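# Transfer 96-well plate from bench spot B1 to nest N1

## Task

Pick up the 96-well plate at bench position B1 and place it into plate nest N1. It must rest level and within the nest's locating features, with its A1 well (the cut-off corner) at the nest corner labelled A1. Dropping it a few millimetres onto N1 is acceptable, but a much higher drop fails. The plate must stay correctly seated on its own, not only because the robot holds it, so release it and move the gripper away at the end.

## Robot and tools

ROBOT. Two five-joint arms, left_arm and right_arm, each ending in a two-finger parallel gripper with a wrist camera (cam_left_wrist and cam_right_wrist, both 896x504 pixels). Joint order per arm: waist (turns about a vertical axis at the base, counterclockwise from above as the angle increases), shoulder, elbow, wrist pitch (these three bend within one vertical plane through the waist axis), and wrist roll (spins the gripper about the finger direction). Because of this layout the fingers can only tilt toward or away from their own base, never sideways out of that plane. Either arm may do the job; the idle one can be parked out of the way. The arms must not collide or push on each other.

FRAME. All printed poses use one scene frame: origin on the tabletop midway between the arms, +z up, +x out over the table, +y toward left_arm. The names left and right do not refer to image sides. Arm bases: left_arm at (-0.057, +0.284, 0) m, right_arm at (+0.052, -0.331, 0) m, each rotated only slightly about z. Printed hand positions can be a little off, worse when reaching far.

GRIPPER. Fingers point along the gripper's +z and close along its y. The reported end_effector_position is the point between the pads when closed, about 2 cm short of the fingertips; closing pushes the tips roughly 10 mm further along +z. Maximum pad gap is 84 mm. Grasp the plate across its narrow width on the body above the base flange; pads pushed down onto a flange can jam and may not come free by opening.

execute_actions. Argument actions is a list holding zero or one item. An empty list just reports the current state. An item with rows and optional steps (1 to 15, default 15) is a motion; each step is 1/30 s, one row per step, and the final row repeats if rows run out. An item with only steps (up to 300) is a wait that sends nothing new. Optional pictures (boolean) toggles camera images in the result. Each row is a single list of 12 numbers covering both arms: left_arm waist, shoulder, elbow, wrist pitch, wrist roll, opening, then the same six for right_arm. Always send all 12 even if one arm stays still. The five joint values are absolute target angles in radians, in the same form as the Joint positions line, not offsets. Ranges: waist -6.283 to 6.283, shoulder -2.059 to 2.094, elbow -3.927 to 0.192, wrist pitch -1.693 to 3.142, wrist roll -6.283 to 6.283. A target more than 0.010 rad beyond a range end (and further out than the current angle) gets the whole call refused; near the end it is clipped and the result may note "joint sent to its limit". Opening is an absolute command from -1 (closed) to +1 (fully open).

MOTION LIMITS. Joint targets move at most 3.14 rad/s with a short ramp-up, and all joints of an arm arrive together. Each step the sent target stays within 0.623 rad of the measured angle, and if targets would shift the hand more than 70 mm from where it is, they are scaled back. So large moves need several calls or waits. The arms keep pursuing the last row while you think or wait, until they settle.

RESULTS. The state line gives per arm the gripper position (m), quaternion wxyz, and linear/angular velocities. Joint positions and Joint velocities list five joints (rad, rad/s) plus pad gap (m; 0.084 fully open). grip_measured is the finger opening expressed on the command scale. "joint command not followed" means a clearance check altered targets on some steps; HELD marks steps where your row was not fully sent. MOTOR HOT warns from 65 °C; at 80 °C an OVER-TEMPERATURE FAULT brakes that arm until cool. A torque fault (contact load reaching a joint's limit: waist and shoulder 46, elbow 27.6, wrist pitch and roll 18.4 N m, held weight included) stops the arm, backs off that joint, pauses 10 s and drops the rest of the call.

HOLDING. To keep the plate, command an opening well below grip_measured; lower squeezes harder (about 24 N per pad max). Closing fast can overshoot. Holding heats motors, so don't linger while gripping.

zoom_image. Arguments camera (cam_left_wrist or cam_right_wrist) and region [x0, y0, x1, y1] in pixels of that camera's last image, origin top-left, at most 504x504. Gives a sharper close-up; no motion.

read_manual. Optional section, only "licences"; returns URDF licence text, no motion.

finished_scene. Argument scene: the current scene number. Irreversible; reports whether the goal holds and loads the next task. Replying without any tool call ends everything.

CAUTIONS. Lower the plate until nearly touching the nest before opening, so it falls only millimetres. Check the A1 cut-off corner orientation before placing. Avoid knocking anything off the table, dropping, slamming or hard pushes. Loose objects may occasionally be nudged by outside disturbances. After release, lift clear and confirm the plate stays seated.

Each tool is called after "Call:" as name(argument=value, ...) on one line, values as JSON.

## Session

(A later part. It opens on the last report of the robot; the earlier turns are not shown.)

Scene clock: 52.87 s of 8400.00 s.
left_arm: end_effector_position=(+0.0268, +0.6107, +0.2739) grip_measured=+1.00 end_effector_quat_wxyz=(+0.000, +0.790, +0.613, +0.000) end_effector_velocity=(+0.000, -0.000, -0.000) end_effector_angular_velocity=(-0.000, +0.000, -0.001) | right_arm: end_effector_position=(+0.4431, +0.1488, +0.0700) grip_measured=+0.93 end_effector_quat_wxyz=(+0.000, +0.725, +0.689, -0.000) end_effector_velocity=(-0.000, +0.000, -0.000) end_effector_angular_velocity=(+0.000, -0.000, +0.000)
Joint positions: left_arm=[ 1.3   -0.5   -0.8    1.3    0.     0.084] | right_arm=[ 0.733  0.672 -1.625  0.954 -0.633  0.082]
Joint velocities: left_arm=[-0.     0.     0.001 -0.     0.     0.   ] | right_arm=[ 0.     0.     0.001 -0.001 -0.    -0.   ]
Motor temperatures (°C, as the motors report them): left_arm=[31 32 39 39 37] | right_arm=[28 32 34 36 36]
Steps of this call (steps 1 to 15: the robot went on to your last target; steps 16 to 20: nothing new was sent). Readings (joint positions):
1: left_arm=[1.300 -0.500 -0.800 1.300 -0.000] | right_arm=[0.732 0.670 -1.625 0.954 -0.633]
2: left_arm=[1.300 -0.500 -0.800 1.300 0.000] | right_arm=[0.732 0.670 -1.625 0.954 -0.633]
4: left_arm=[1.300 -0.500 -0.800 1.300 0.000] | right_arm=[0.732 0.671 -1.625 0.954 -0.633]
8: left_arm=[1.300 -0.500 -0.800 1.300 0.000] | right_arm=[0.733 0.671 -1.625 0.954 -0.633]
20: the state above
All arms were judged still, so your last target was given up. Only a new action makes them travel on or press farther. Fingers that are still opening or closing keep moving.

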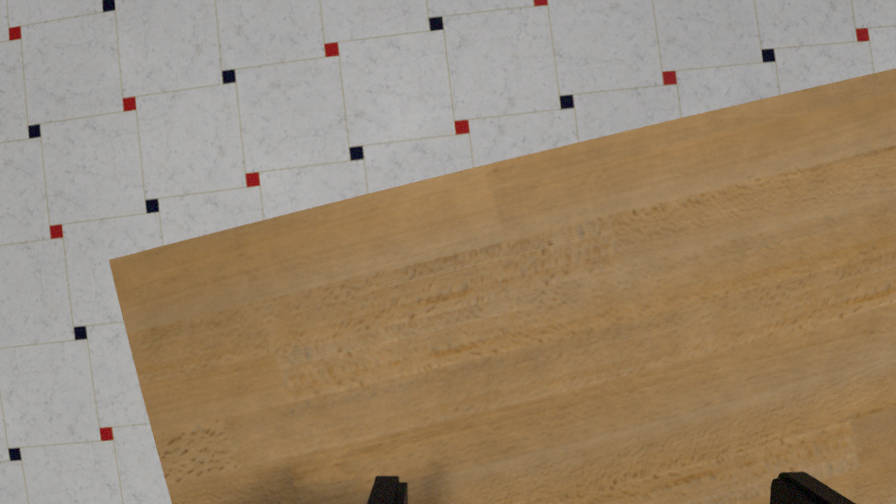

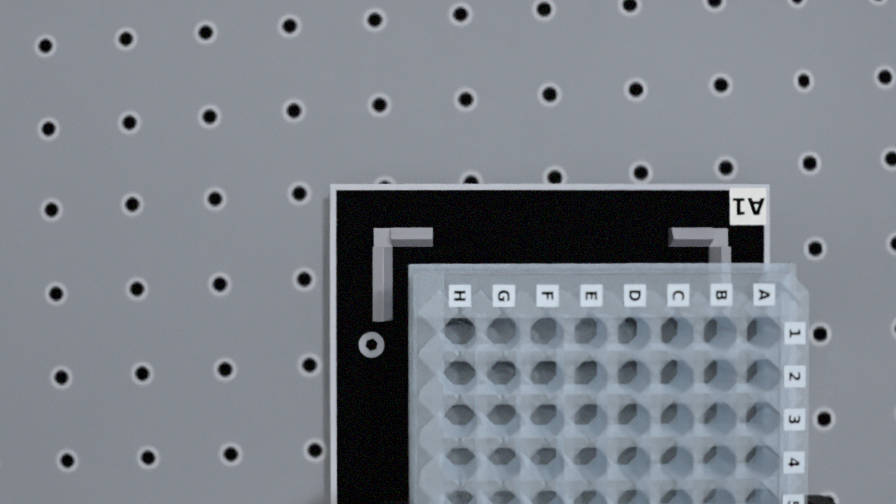

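Call:
execute_actions(actions=[{"rows":[[1.3,-0.5,-0.8,1.3,0,1,0.7437,0.6902,-1.6102,0.92,-0.6223,0.3]],"steps":15}], pictures=false)

Call:
execute_actions(actions=[{"steps":15}])

Call:
zoom_image(camera="cam_right_wrist", region=[340,200,500,360])

Call:
zoom_image(camera="cam_right_wrist", region=[700,200,860,360])

Scene clock: 57.63 s of 8400.00 s.
left_arm: end_effector_position=(+0.0268, +0.6107, +0.2739) grip_measured=+1.00 end_effector_quat_wxyz=(+0.000, +0.790, +0.613, +0.000) end_effector_velocity=(+0.000, +0.000, -0.000) end_effector_angular_velocity=(+0.000, -0.000, -0.001) | right_arm: end_effector_position=(+0.4375, +0.1521, +0.0555) grip_measured=+0.93 end_effector_quat_wxyz=(-0.000, +0.725, +0.689, +0.000) end_effector_velocity=(-0.003, -0.003, -0.006) end_effector_angular_velocity=(-0.010, +0.008, +0.001)
Joint positions: left_arm=[ 1.3   -0.5   -0.8    1.3    0.     0.084] | right_arm=[ 0.744  0.69  -1.611  0.92  -0.622  0.082]
Joint velocities: left_arm=[-0.001  0.     0.    -0.001  0.     0.   ] | right_arm=[ 0.001  0.006  0.006  0.001  0.    -0.   ]
Motor temperatures (°C, as the motors report them): left_arm=[31 32 39 39 37] | right_arm=[28 32 34 36 36]
Steps of this call (steps 1 to 90: nothing new was sent; then 1.27 s passed at rest; steps 91 to 105: all 15 steps of this action). Readings (joint positions):
91: left_arm=[1.300 -0.500 -0.800 1.300 -0.000] | right_arm=[0.733 0.672 -1.625 0.953 -0.633]
92: left_arm=[1.300 -0.500 -0.800 1.300 0.000] | right_arm=[0.734 0.673 -1.624 0.948 -0.631]
94: left_arm=[1.300 -0.500 -0.800 1.300 -0.000] | right_arm=[0.739 0.681 -1.618 0.933 -0.627]
98: left_arm=[1.300 -0.500 -0.800 1.300 0.000] | right_arm=[0.743 0.691 -1.609 0.923 -0.623]
105: the state above

Scene clock: 58.13 s of 8400.00 s.
left_arm: end_effector_position=(+0.0268, +0.6107, +0.2739) grip_measured=+1.00 end_effector_quat_wxyz=(+0.000, +0.790, +0.613, +0.000) end_effector_velocity=(-0.001, -0.000, -0.000) end_effector_angular_velocity=(-0.001, +0.000, +0.003) | right_arm: end_effector_position=(+0.4373, +0.1520, +0.0550) grip_measured=+0.93 end_effector_quat_wxyz=(+0.000, +0.725, +0.689, +0.000) end_effector_velocity=(-0.000, -0.000, -0.000) end_effector_angular_velocity=(-0.001, +0.001, +0.000)
Joint positions: left_arm=[ 1.3   -0.5   -0.8    1.3   -0.     0.084] | right_arm=[ 0.744  0.69  -1.61   0.92  -0.622  0.082]
Joint velocities: left_arm=[ 0.003 -0.     0.001  0.     0.     0.   ] | right_arm=[ 0.     0.    -0.     0.001  0.    -0.   ]
Motor temperatures (°C, as the motors report them): left_arm=[31 32 39 39 37] | right_arm=[28 32 34 36 36]
Steps of this call (steps 1 to 15: the robot went on to your last target). Readings (joint positions):
1: left_arm=[1.300 -0.500 -0.800 1.300 -0.000] | right_arm=[0.744 0.690 -1.610 0.920 -0.622]
2: left_arm=[1.300 -0.500 -0.800 1.300 -0.000] | right_arm=[0.744 0.690 -1.610 0.920 -0.622]
4: left_arm=[1.300 -0.500 -0.800 1.300 -0.000] | right_arm=[0.744 0.690 -1.610 0.920 -0.622]
8: left_arm=[1.300 -0.500 -0.800 1.300 0.000] | right_arm=[0.744 0.690 -1.610 0.920 -0.622]
15: the state above
All arms were judged still, so your last target was given up. Only a new action makes them travel on or press farther. Fingers that are still opening or closing keep moving.

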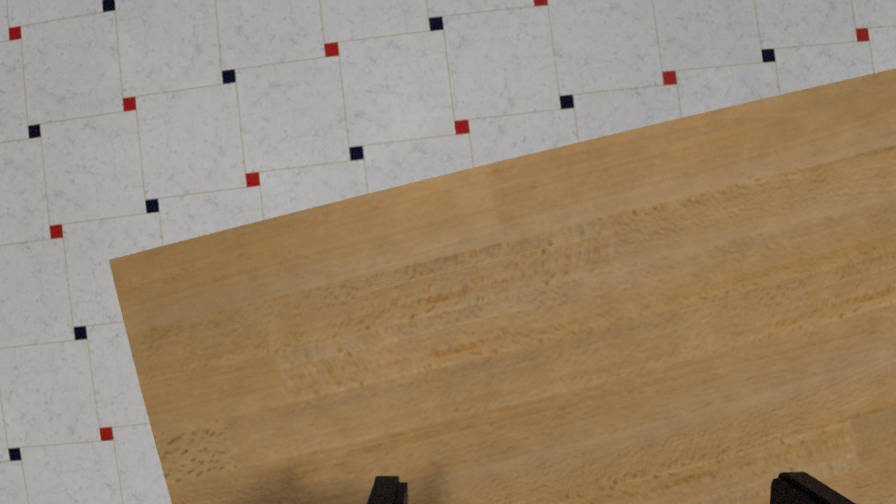

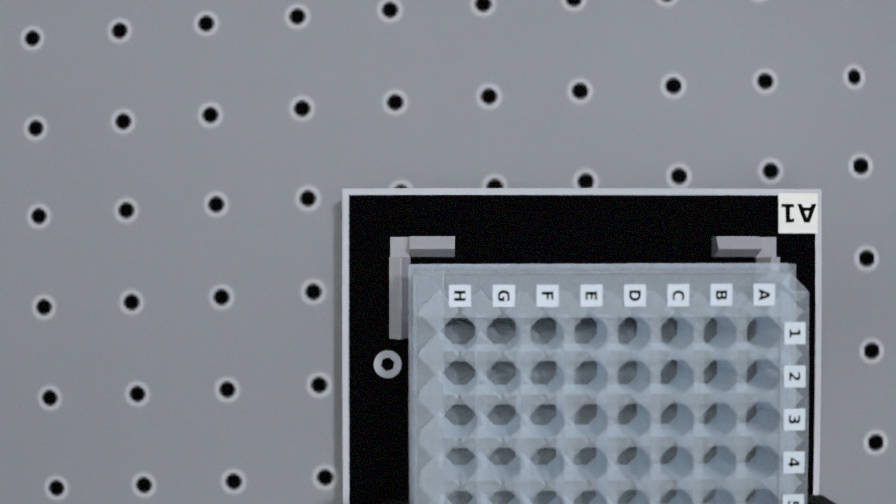

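Region (340, 200, 500, 360) of cam_right_wrist's 896x504 image, scaled by 3.150, with more detail than that image has.

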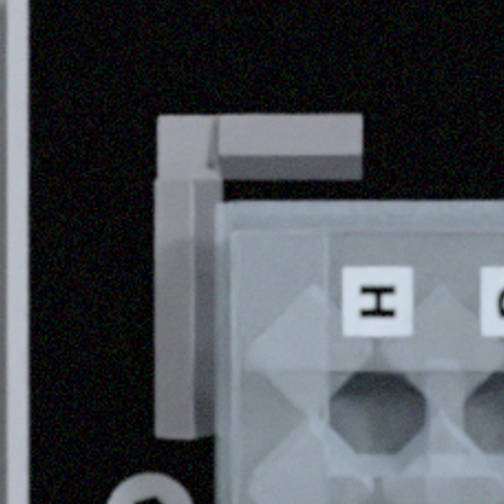

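Region (700, 200, 860, 360) of cam_right_wrist's 896x504 image, scaled by 3.150, with more detail than that image has.

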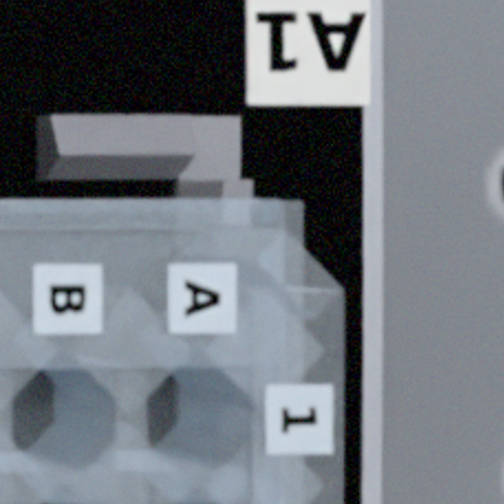

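Call:
execute_actions(actions=[{"rows":[[1.3,-0.5,-0.8,1.3,0,1,0.7437,0.6929,-1.6096,0.9168,-0.6223,0.3],[1.3,-0.5,-0.8,1.3,0,1,0.7437,0.6955,-1.6091,0.9136,-0.6223,0.3],[1.3,-0.5,-0.8,1.3,0,1,0.7437,0.6982,-1.6085,0.9103,-0.6223,0.3],[1.3,-0.5,-0.8,1.3,0,1,0.7437,0.7009,-1.608,0.9071,-0.6223,0.3],[1.3,-0.5,-0.8,1.3,0,1,0.7437,0.7035,-1.6074,0.9039,-0.6223,0.3],[1.3,-0.5,-0.8,1.3,0,1,0.7437,0.7062,-1.6068,0.9006,-0.6223,0.3],[1.3,-0.5,-0.8,1.3,0,1,0.7437,0.7088,-1.6063,0.8975,-0.6223,0.3],[1.3,-0.5,-0.8,1.3,0,1,0.7437,0.7115,-1.6057,0.8942,-0.6223,0.3]],"steps":15}], pictures=false)

Call:
execute_actions(actions=[{"steps":15}])

Call:
zoom_image(camera="cam_right_wrist", region=[340,200,500,360])

Call:
zoom_image(camera="cam_right_wrist", region=[730,200,890,360])

Scene clock: 66.63 s of 8400.00 s.
left_arm: end_effector_position=(+0.0268, +0.6107, +0.2739) grip_measured=+1.00 end_effector_quat_wxyz=(+0.000, +0.790, +0.613, +0.000) end_effector_velocity=(-0.000, +0.000, +0.000) end_effector_angular_velocity=(+0.001, -0.000, +0.000) | right_arm: end_effector_position=(+0.4373, +0.1521, +0.0425) grip_measured=+0.94 end_effector_quat_wxyz=(-0.000, +0.725, +0.689, +0.000) end_effector_velocity=(-0.000, -0.000, -0.002) end_effector_angular_velocity=(+0.000, -0.000, -0.000)
Joint positions: left_arm=[ 1.3   -0.5   -0.8    1.3   -0.     0.084] | right_arm=[ 0.744  0.711 -1.606  0.895 -0.622  0.082]
Joint velocities: left_arm=[ 0.    -0.    -0.    -0.001  0.     0.   ] | right_arm=[-0.     0.003  0.002 -0.005  0.     0.   ]
Motor temperatures (°C, as the motors report them): left_arm=[31 32 39 39 37] | right_arm=[28 33 35 37 36]
Steps of this call (steps 1 to 90: nothing new was sent; then 5.00 s passed at rest; steps 91 to 105: all 15 steps of this action). Readings (joint positions):
91: left_arm=[1.300 -0.500 -0.800 1.300 0.000] | right_arm=[0.744 0.690 -1.610 0.920 -0.622]
92: left_arm=[1.300 -0.500 -0.800 1.300 0.000] | right_arm=[0.744 0.691 -1.610 0.919 -0.622]
94: left_arm=[1.300 -0.500 -0.800 1.300 -0.000] | right_arm=[0.744 0.693 -1.610 0.916 -0.622]
98: left_arm=[1.300 -0.500 -0.800 1.300 0.000] | right_arm=[0.744 0.703 -1.607 0.905 -0.622]
105: the state above

Scene clock: 67.13 s of 8400.00 s.
left_arm: end_effector_position=(+0.0268, +0.6107, +0.2739) grip_measured=+1.00 end_effector_quat_wxyz=(+0.000, +0.790, +0.613, +0.000) end_effector_velocity=(-0.000, -0.000, -0.000) end_effector_angular_velocity=(-0.001, +0.000, +0.001) | right_arm: end_effector_position=(+0.4373, +0.1521, +0.0422) grip_measured=+0.94 end_effector_quat_wxyz=(-0.000, +0.725, +0.689, +0.000) end_effector_velocity=(+0.000, -0.000, +0.000) end_effector_angular_velocity=(-0.000, +0.000, -0.000)
Joint positions: left_arm=[ 1.3   -0.5   -0.8    1.3   -0.     0.084] | right_arm=[ 0.744  0.711 -1.606  0.894 -0.622  0.082]
Joint velocities: left_arm=[ 0.001 -0.     0.     0.001 -0.     0.   ] | right_arm=[-0.    -0.001  0.001  0.    -0.     0.   ]
Motor temperatures (°C, as the motors report them): left_arm=[31 32 39 39 37] | right_arm=[28 33 35 37 36]
Steps of this call (steps 1 to 15: the robot went on to your last target). Readings (joint positions):
1: left_arm=[1.300 -0.500 -0.800 1.300 -0.000] | right_arm=[0.744 0.711 -1.606 0.895 -0.622]
2: left_arm=[1.300 -0.500 -0.800 1.300 0.000] | right_arm=[0.744 0.711 -1.606 0.894 -0.622]
4: left_arm=[1.300 -0.500 -0.800 1.300 -0.000] | right_arm=[0.744 0.711 -1.606 0.894 -0.622]
8: left_arm=[1.300 -0.500 -0.800 1.300 0.000] | right_arm=[0.744 0.711 -1.606 0.894 -0.622]
15: the state above
All arms were judged still, so your last target was given up. Only a new action makes them travel on or press farther. Fingers that are still opening or closing keep moving.

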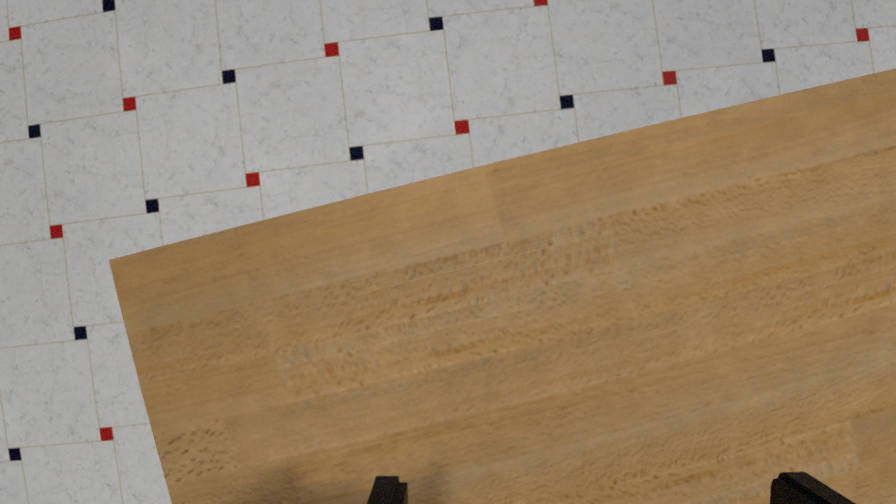

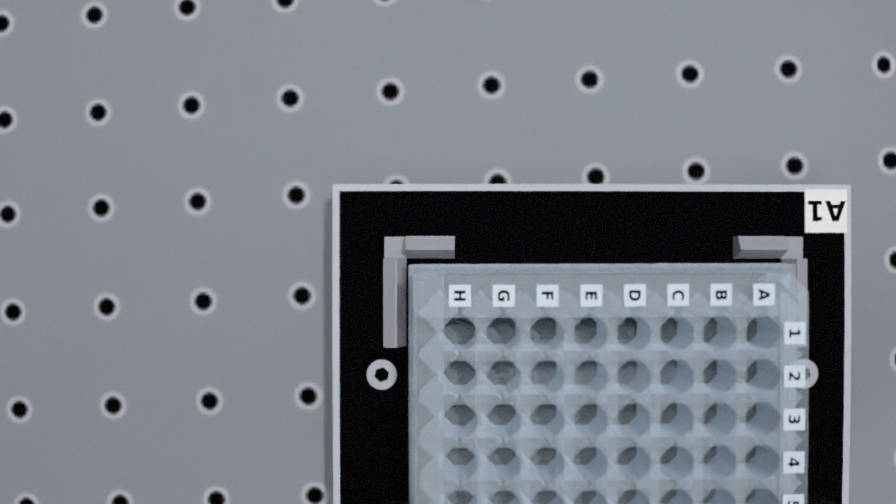

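Region (340, 200, 500, 360) of cam_right_wrist's 896x504 image, scaled by 3.150, with more detail than that image has.

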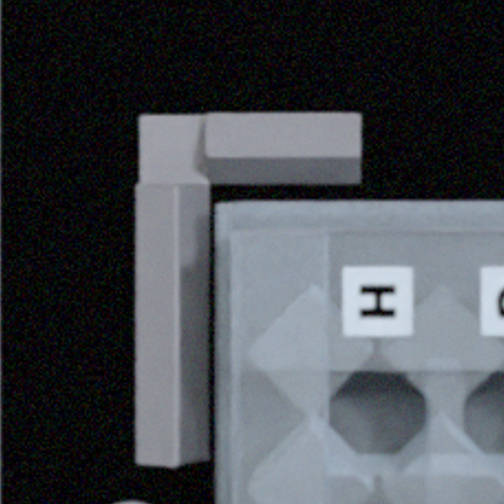

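Region (730, 200, 890, 360) of cam_right_wrist's 896x504 image, scaled by 3.150, with more detail than that image has.

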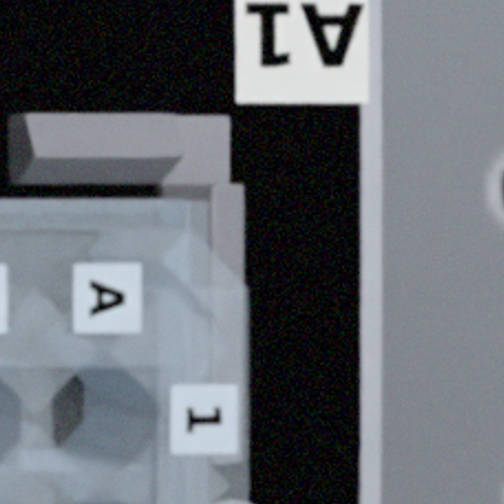

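Call:
execute_actions(actions=[{"rows":[[1.3,-0.5,-0.8,1.3,0,1,0.7445,0.7127,-1.6079,0.8952,-0.6215,0.3],[1.3,-0.5,-0.8,1.3,0,1,0.7445,0.7127,-1.6079,0.8952,-0.6215,0.3],[1.3,-0.5,-0.8,1.3,0,1,0.7445,0.7127,-1.6079,0.8952,-0.6215,0.3],[1.3,-0.5,-0.8,1.3,0,1,0.7445,0.7127,-1.6079,0.8952,-0.6215,0.3],[1.3,-0.5,-0.8,1.3,0,1,0.7445,0.7127,-1.6079,0.8952,-0.6215,0.3],[1.3,-0.5,-0.8,1.3,0,1,0.7445,0.7127,-1.6079,0.8952,-0.6215,0.3],[1.3,-0.5,-0.8,1.3,0,1,0.7445,0.7138,-1.6077,0.8939,-0.6215,0.3],[1.3,-0.5,-0.8,1.3,0,1,0.7445,0.7149,-1.6074,0.8925,-0.6215,0.3],[1.3,-0.5,-0.8,1.3,0,1,0.7445,0.716,-1.6072,0.8912,-0.6215,0.3]],"steps":15}], pictures=false)

Call:
execute_actions(actions=[{"steps":15}])

Call:
zoom_image(camera="cam_right_wrist", region=[340,200,500,360])

Scene clock: 73.57 s of 8400.00 s.
left_arm: end_effector_position=(+0.0268, +0.6107, +0.2739) grip_measured=+1.00 end_effector_quat_wxyz=(+0.000, +0.790, +0.613, +0.000) end_effector_velocity=(-0.000, -0.000, -0.000) end_effector_angular_velocity=(-0.001, +0.000, +0.000) | right_arm: end_effector_position=(+0.4371, +0.1526, +0.0409) grip_measured=+0.94 end_effector_quat_wxyz=(-0.000, +0.725, +0.689, +0.000) end_effector_velocity=(-0.000, +0.000, -0.001) end_effector_angular_velocity=(+0.001, -0.001, +0.001)
Joint positions: left_arm=[ 1.3   -0.5   -0.8    1.3   -0.     0.084] | right_arm=[ 0.745  0.715 -1.607  0.893 -0.621  0.082]
Joint velocities: left_arm=[-0.    -0.     0.     0.001 -0.    -0.   ] | right_arm=[ 0.001  0.002 -0.    -0.003 -0.001  0.   ]
Motor temperatures (°C, as the motors report them): left_arm=[31 32 40 39 37] | right_arm=[28 33 35 37 36]
Steps of this call (steps 1 to 90: nothing new was sent; then 2.93 s passed at rest; steps 91 to 105: all 15 steps of this action). Readings (joint positions):
91: left_arm=[1.300 -0.500 -0.800 1.300 -0.000] | right_arm=[0.744 0.712 -1.606 0.894 -0.622]
92: left_arm=[1.300 -0.500 -0.800 1.300 0.000] | right_arm=[0.744 0.712 -1.606 0.895 -0.622]
94: left_arm=[1.300 -0.500 -0.800 1.300 0.000] | right_arm=[0.744 0.712 -1.607 0.895 -0.622]
98: left_arm=[1.300 -0.500 -0.800 1.300 -0.000] | right_arm=[0.744 0.713 -1.607 0.895 -0.621]
105: the state above

Scene clock: 74.07 s of 8400.00 s.
left_arm: end_effector_position=(+0.0268, +0.6107, +0.2739) grip_measured=+1.00 end_effector_quat_wxyz=(+0.000, +0.790, +0.613, +0.000) end_effector_velocity=(-0.000, -0.000, -0.000) end_effector_angular_velocity=(-0.000, +0.000, +0.000) | right_arm: end_effector_position=(+0.4372, +0.1527, +0.0406) grip_measured=+0.94 end_effector_quat_wxyz=(-0.000, +0.725, +0.689, +0.000) end_effector_velocity=(-0.000, -0.000, -0.002) end_effector_angular_velocity=(-0.001, +0.001, +0.001)
Joint positions: left_arm=[ 1.3   -0.5   -0.8    1.3   -0.     0.084] | right_arm=[ 0.745  0.715 -1.608  0.892 -0.621  0.082]
Joint velocities: left_arm=[ 0.    -0.     0.001 -0.    -0.     0.   ] | right_arm=[ 0.001  0.003 -0.    -0.001 -0.     0.   ]
Motor temperatures (°C, as the motors report them): left_arm=[31 32 40 39 37] | right_arm=[28 33 35 37 36]
Steps of this call (steps 1 to 15: the robot went on to your last target). Readings (joint positions):
1: left_arm=[1.300 -0.500 -0.800 1.300 -0.000] | right_arm=[0.745 0.715 -1.607 0.892 -0.621]
2: left_arm=[1.300 -0.500 -0.800 1.300 0.000] | right_arm=[0.745 0.715 -1.607 0.892 -0.621]
4: left_arm=[1.300 -0.500 -0.800 1.300 0.000] | right_arm=[0.745 0.715 -1.607 0.892 -0.621]
8: left_arm=[1.300 -0.500 -0.800 1.300 0.000] | right_arm=[0.745 0.715 -1.607 0.892 -0.621]
15: the state above
All arms were judged still, so your last target was given up. Only a new action makes them travel on or press farther. Fingers that are still opening or closing keep moving.

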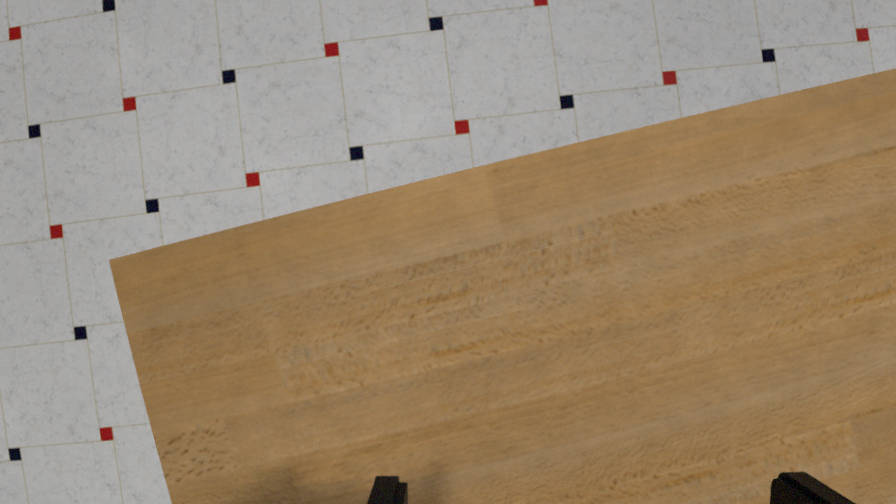

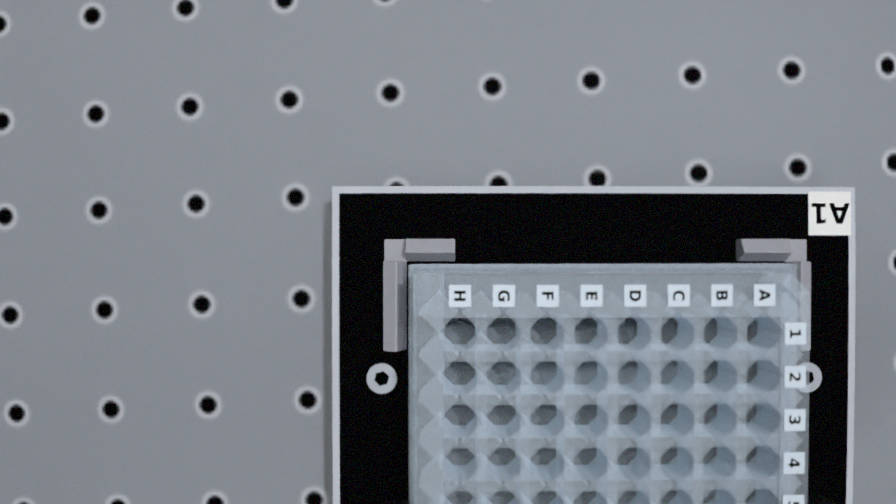

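Region (340, 200, 500, 360) of cam_right_wrist's 896x504 image, scaled by 3.150, with more detail than that image has.

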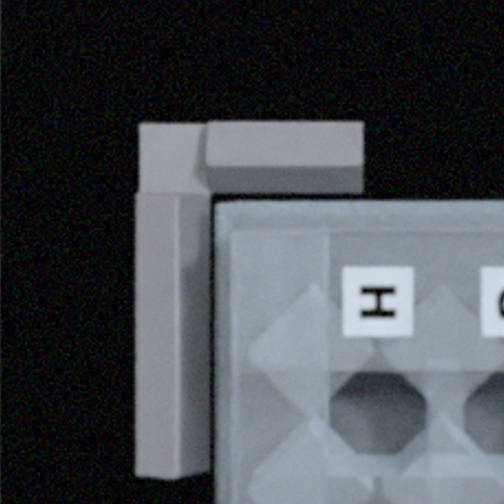

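Contact reached with even gaps. Release and lift.

Call:
execute_actions(actions=[{"rows":[[1.3,-0.5,-0.8,1.3,0,1,0.7445,0.7149,-1.6074,0.8925,-0.6215,0.6],[1.3,-0.5,-0.8,1.3,0,1,0.7445,0.7149,-1.6074,0.8925,-0.6215,0.8],[1.3,-0.5,-0.8,1.3,0,1,0.7445,0.7149,-1.6074,0.8925,-0.6215,0.9],[1.3,-0.5,-0.8,1.3,0,1,0.7445,0.7149,-1.6074,0.8925,-0.6215,1]],"steps":15}], pictures=false)

Call:
execute_actions(actions=[{"rows":[[1.3,-0.5,-0.8,1.3,0,1,0.7445,0.711,-1.6083,0.8973,-0.6215,1],[1.3,-0.5,-0.8,1.3,0,1,0.7445,0.707,-1.6091,0.9021,-0.6215,1],[1.3,-0.5,-0.8,1.3,0,1,0.7445,0.703,-1.61,0.907,-0.6215,1],[1.3,-0.5,-0.8,1.3,0,1,0.7445,0.699,-1.6108,0.9118,-0.6215,1],[1.3,-0.5,-0.8,1.3,0,1,0.7445,0.695,-1.6116,0.9166,-0.6215,1],[1.3,-0.5,-0.8,1.3,0,1,0.7445,0.6914,-1.6124,0.921,-0.6215,1]],"steps":15}])

Call:
execute_actions(actions=[{"rows":[[1.3,-0.5,-0.8,1.3,0,1,0.69,0.2,-1.45,1.25,-0.68,1]],"steps":15}], pictures=false)

Call:
execute_actions(actions=[{"steps":30}])

Scene clock: 79.03 s of 8400.00 s.
left_arm: end_effector_position=(+0.0268, +0.6107, +0.2739) grip_measured=+1.00 end_effector_quat_wxyz=(+0.000, +0.790, +0.613, +0.000) end_effector_velocity=(-0.000, -0.000, -0.001) end_effector_angular_velocity=(-0.002, +0.000, +0.001) | right_arm: end_effector_position=(+0.4373, +0.1521, +0.0396) grip_measured=+1.00 end_effector_quat_wxyz=(+0.000, +0.725, +0.689, -0.000) end_effector_velocity=(-0.002, -0.001, -0.000) end_effector_angular_velocity=(-0.006, +0.005, +0.001)
Joint positions: left_arm=[ 1.3   -0.5   -0.8    1.3    0.     0.084] | right_arm=[ 0.744  0.717 -1.607  0.891 -0.622  0.084]
Joint velocities: left_arm=[ 0.001 -0.     0.001  0.    -0.     0.   ] | right_arm=[ 0.002 -0.002  0.003  0.008  0.001 -0.   ]
Motor temperatures (°C, as the motors report them): left_arm=[31 32 40 39 37] | right_arm=[28 33 34 37 36]
Steps of this call (steps 1 to 90: nothing new was sent; then 1.47 s passed at rest; steps 91 to 105: all 15 steps of this action). Readings (joint positions):
91: left_arm=[1.300 -0.500 -0.800 1.300 -0.000] | right_arm=[0.745 0.716 -1.607 0.891 -0.622]
92: left_arm=[1.300 -0.500 -0.800 1.300 -0.000] | right_arm=[0.745 0.716 -1.607 0.891 -0.622]
94: left_arm=[1.300 -0.500 -0.800 1.300 0.000] | right_arm=[0.745 0.716 -1.607 0.891 -0.622]
98: left_arm=[1.300 -0.500 -0.800 1.300 0.000] | right_arm=[0.744 0.718 -1.608 0.889 -0.622]
105: the state above

Scene clock: 79.53 s of 8400.00 s.
left_arm: end_effector_position=(+0.0268, +0.6107, +0.2739) grip_measured=+1.00 end_effector_quat_wxyz=(+0.000, +0.790, +0.613, +0.000) end_effector_velocity=(-0.000, -0.000, -0.000) end_effector_angular_velocity=(-0.002, +0.000, +0.001) | right_arm: end_effector_position=(+0.4368, +0.1522, +0.0542) grip_measured=+1.00 end_effector_quat_wxyz=(+0.000, +0.725, +0.689, -0.001) end_effector_velocity=(-0.001, -0.002, -0.002) end_effector_angular_velocity=(-0.006, +0.005, -0.000)
Joint positions: left_arm=[ 1.3   -0.5   -0.8    1.3   -0.     0.084] | right_arm=[ 0.744  0.692 -1.612  0.921 -0.622  0.084]
Joint velocities: left_arm=[ 0.001  0.     0.001  0.001 -0.    -0.   ] | right_arm=[ 0.     0.001  0.002  0.005  0.    -0.   ]
Motor temperatures (°C, as the motors report them): left_arm=[31 32 40 39 37] | right_arm=[28 33 34 37 36]
Steps of this call (steps 1 to 15: all 15 steps of this action). Readings (joint positions):
1: left_arm=[1.300 -0.500 -0.800 1.300 -0.000] | right_arm=[0.744 0.716 -1.607 0.891 -0.622]
2: left_arm=[1.300 -0.500 -0.800 1.300 0.000] | right_arm=[0.744 0.716 -1.607 0.893 -0.622]
4: left_arm=[1.300 -0.500 -0.800 1.300 0.000] | right_arm=[0.744 0.713 -1.606 0.899 -0.622]
8: left_arm=[1.300 -0.500 -0.800 1.300 -0.000] | right_arm=[0.744 0.699 -1.609 0.915 -0.622]
15: the state above

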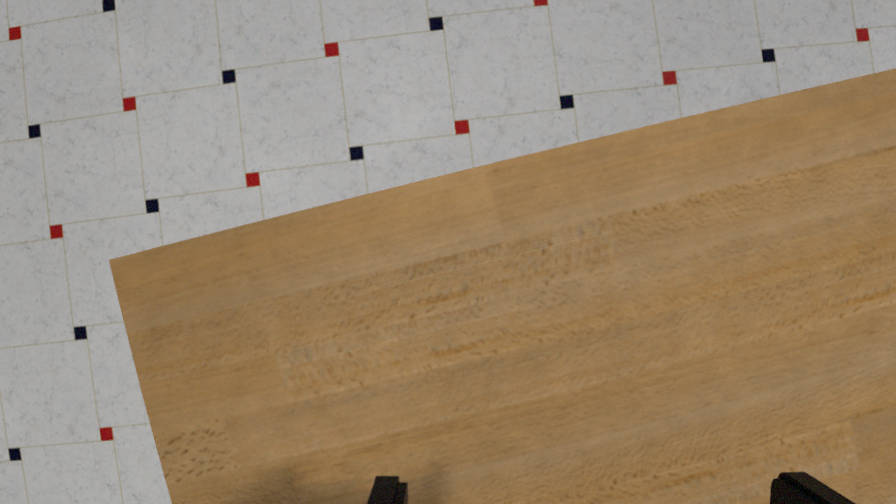

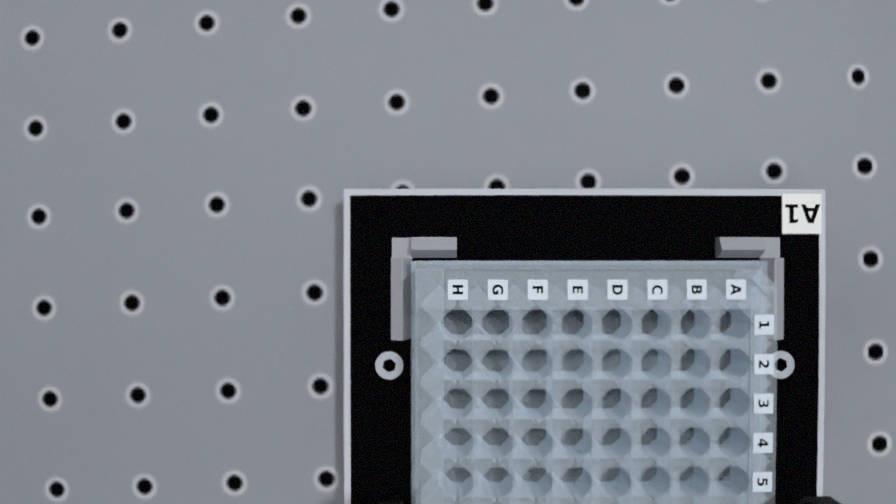

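Scene clock: 80.03 s of 8400.00 s.
left_arm: end_effector_position=(+0.0268, +0.6107, +0.2739) grip_measured=+1.00 end_effector_quat_wxyz=(+0.000, +0.790, +0.613, +0.000) end_effector_velocity=(+0.000, +0.000, +0.000) end_effector_angular_velocity=(+0.001, -0.000, -0.000) | right_arm: end_effector_position=(+0.4166, +0.0864, +0.2207) grip_measured=+1.00 end_effector_quat_wxyz=(-0.000, +0.724, +0.690, +0.001) end_effector_velocity=(-0.086, -0.183, +0.344) end_effector_angular_velocity=(+0.029, -0.025, +0.005)
Joint positions: left_arm=[ 1.3   -0.5   -0.8    1.3    0.     0.084] | right_arm=[ 0.699  0.282 -1.478  1.194 -0.67   0.084]
Joint velocities: left_arm=[-0.    -0.    -0.    -0.001 -0.    -0.   ] | right_arm=[-0.101 -0.922  0.284  0.599 -0.106  0.   ]
Motor temperatures (°C, as the motors report them): left_arm=[31 32 40 39 37] | right_arm=[28 33 34 37 36]
Steps of this call (steps 1 to 15: all 15 steps of this action). Readings (joint positions):
1: left_arm=[1.300 -0.500 -0.800 1.300 -0.000] | right_arm=[0.744 0.692 -1.611 0.921 -0.622]
2: left_arm=[1.300 -0.500 -0.800 1.300 -0.000] | right_arm=[0.744 0.688 -1.608 0.925 -0.622]
4: left_arm=[1.300 -0.500 -0.800 1.300 -0.000] | right_arm=[0.739 0.646 -1.586 0.959 -0.628]
8: left_arm=[1.300 -0.500 -0.800 1.300 0.000] | right_arm=[0.724 0.507 -1.553 1.043 -0.643]
15: the state above

Scene clock: 81.03 s of 8400.00 s.
left_arm: end_effector_position=(+0.0268, +0.6107, +0.2739) grip_measured=+1.00 end_effector_quat_wxyz=(+0.000, +0.790, +0.613, +0.000) end_effector_velocity=(-0.000, +0.000, -0.000) end_effector_angular_velocity=(+0.000, -0.000, +0.000) | right_arm: end_effector_position=(+0.4072, +0.0682, +0.2492) grip_measured=+1.00 end_effector_quat_wxyz=(+0.000, +0.723, +0.690, -0.000) end_effector_velocity=(+0.000, +0.000, +0.000) end_effector_angular_velocity=(+0.000, -0.000, -0.000)
Joint positions: left_arm=[ 1.3   -0.5   -0.8    1.3   -0.     0.084] | right_arm=[ 0.69   0.2   -1.45   1.25  -0.68   0.084]
Joint velocities: left_arm=[ 0. -0.  0. -0. -0.  0.] | right_arm=[ 0. -0. -0. -0.  0.  0.]
Motor temperatures (°C, as the motors report them): left_arm=[31 32 40 39 37] | right_arm=[28 33 34 37 36]
Steps of this call (steps 1 to 30: the robot went on to your last target). Readings (joint positions):
1: left_arm=[1.300 -0.500 -0.800 1.300 -0.000] | right_arm=[0.696 0.254 -1.470 1.212 -0.673]
2: left_arm=[1.300 -0.500 -0.800 1.300 -0.000] | right_arm=[0.694 0.232 -1.464 1.225 -0.676]
4: left_arm=[1.300 -0.500 -0.800 1.300 0.000] | right_arm=[0.691 0.210 -1.458 1.239 -0.678]
8: left_arm=[1.300 -0.500 -0.800 1.300 -0.000] | right_arm=[0.690 0.205 -1.449 1.248 -0.680]
30: the state above
All arms were judged still, so your last target was given up. Only a new action makes them travel on or press farther. Fingers that are still opening or closing keep moving.

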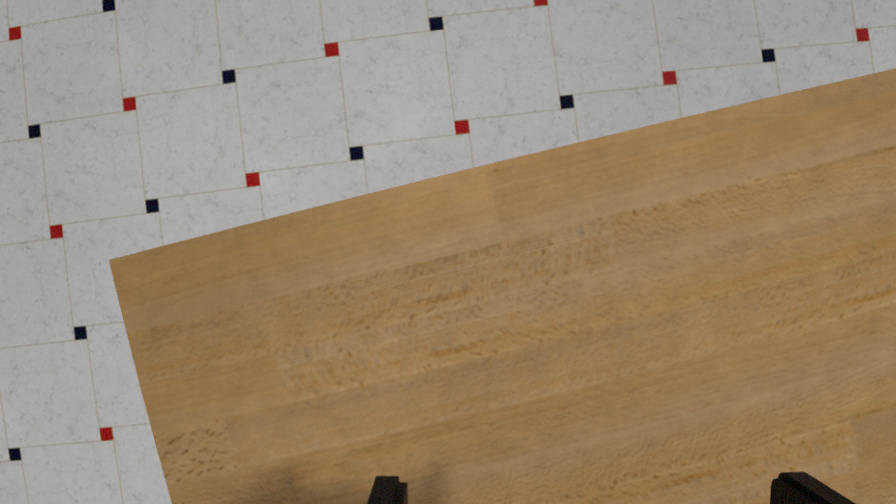

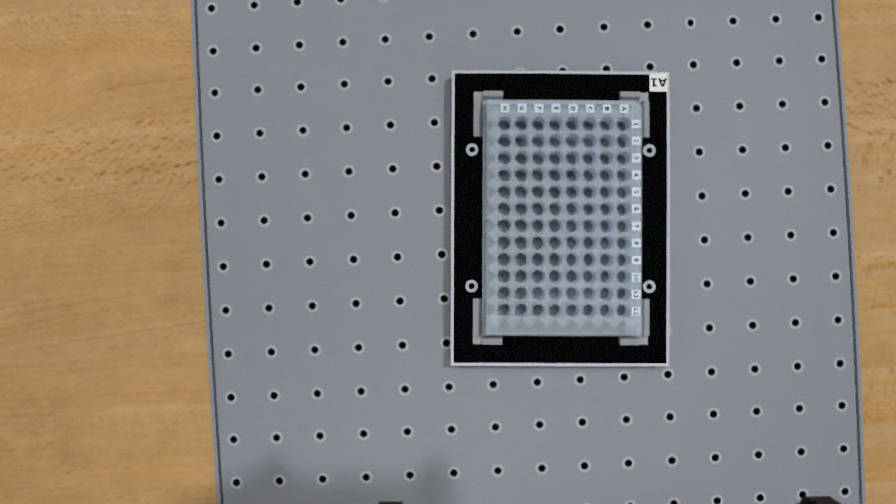

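Call:
finished_scene(scene=2)

The scene is finished: the task was done.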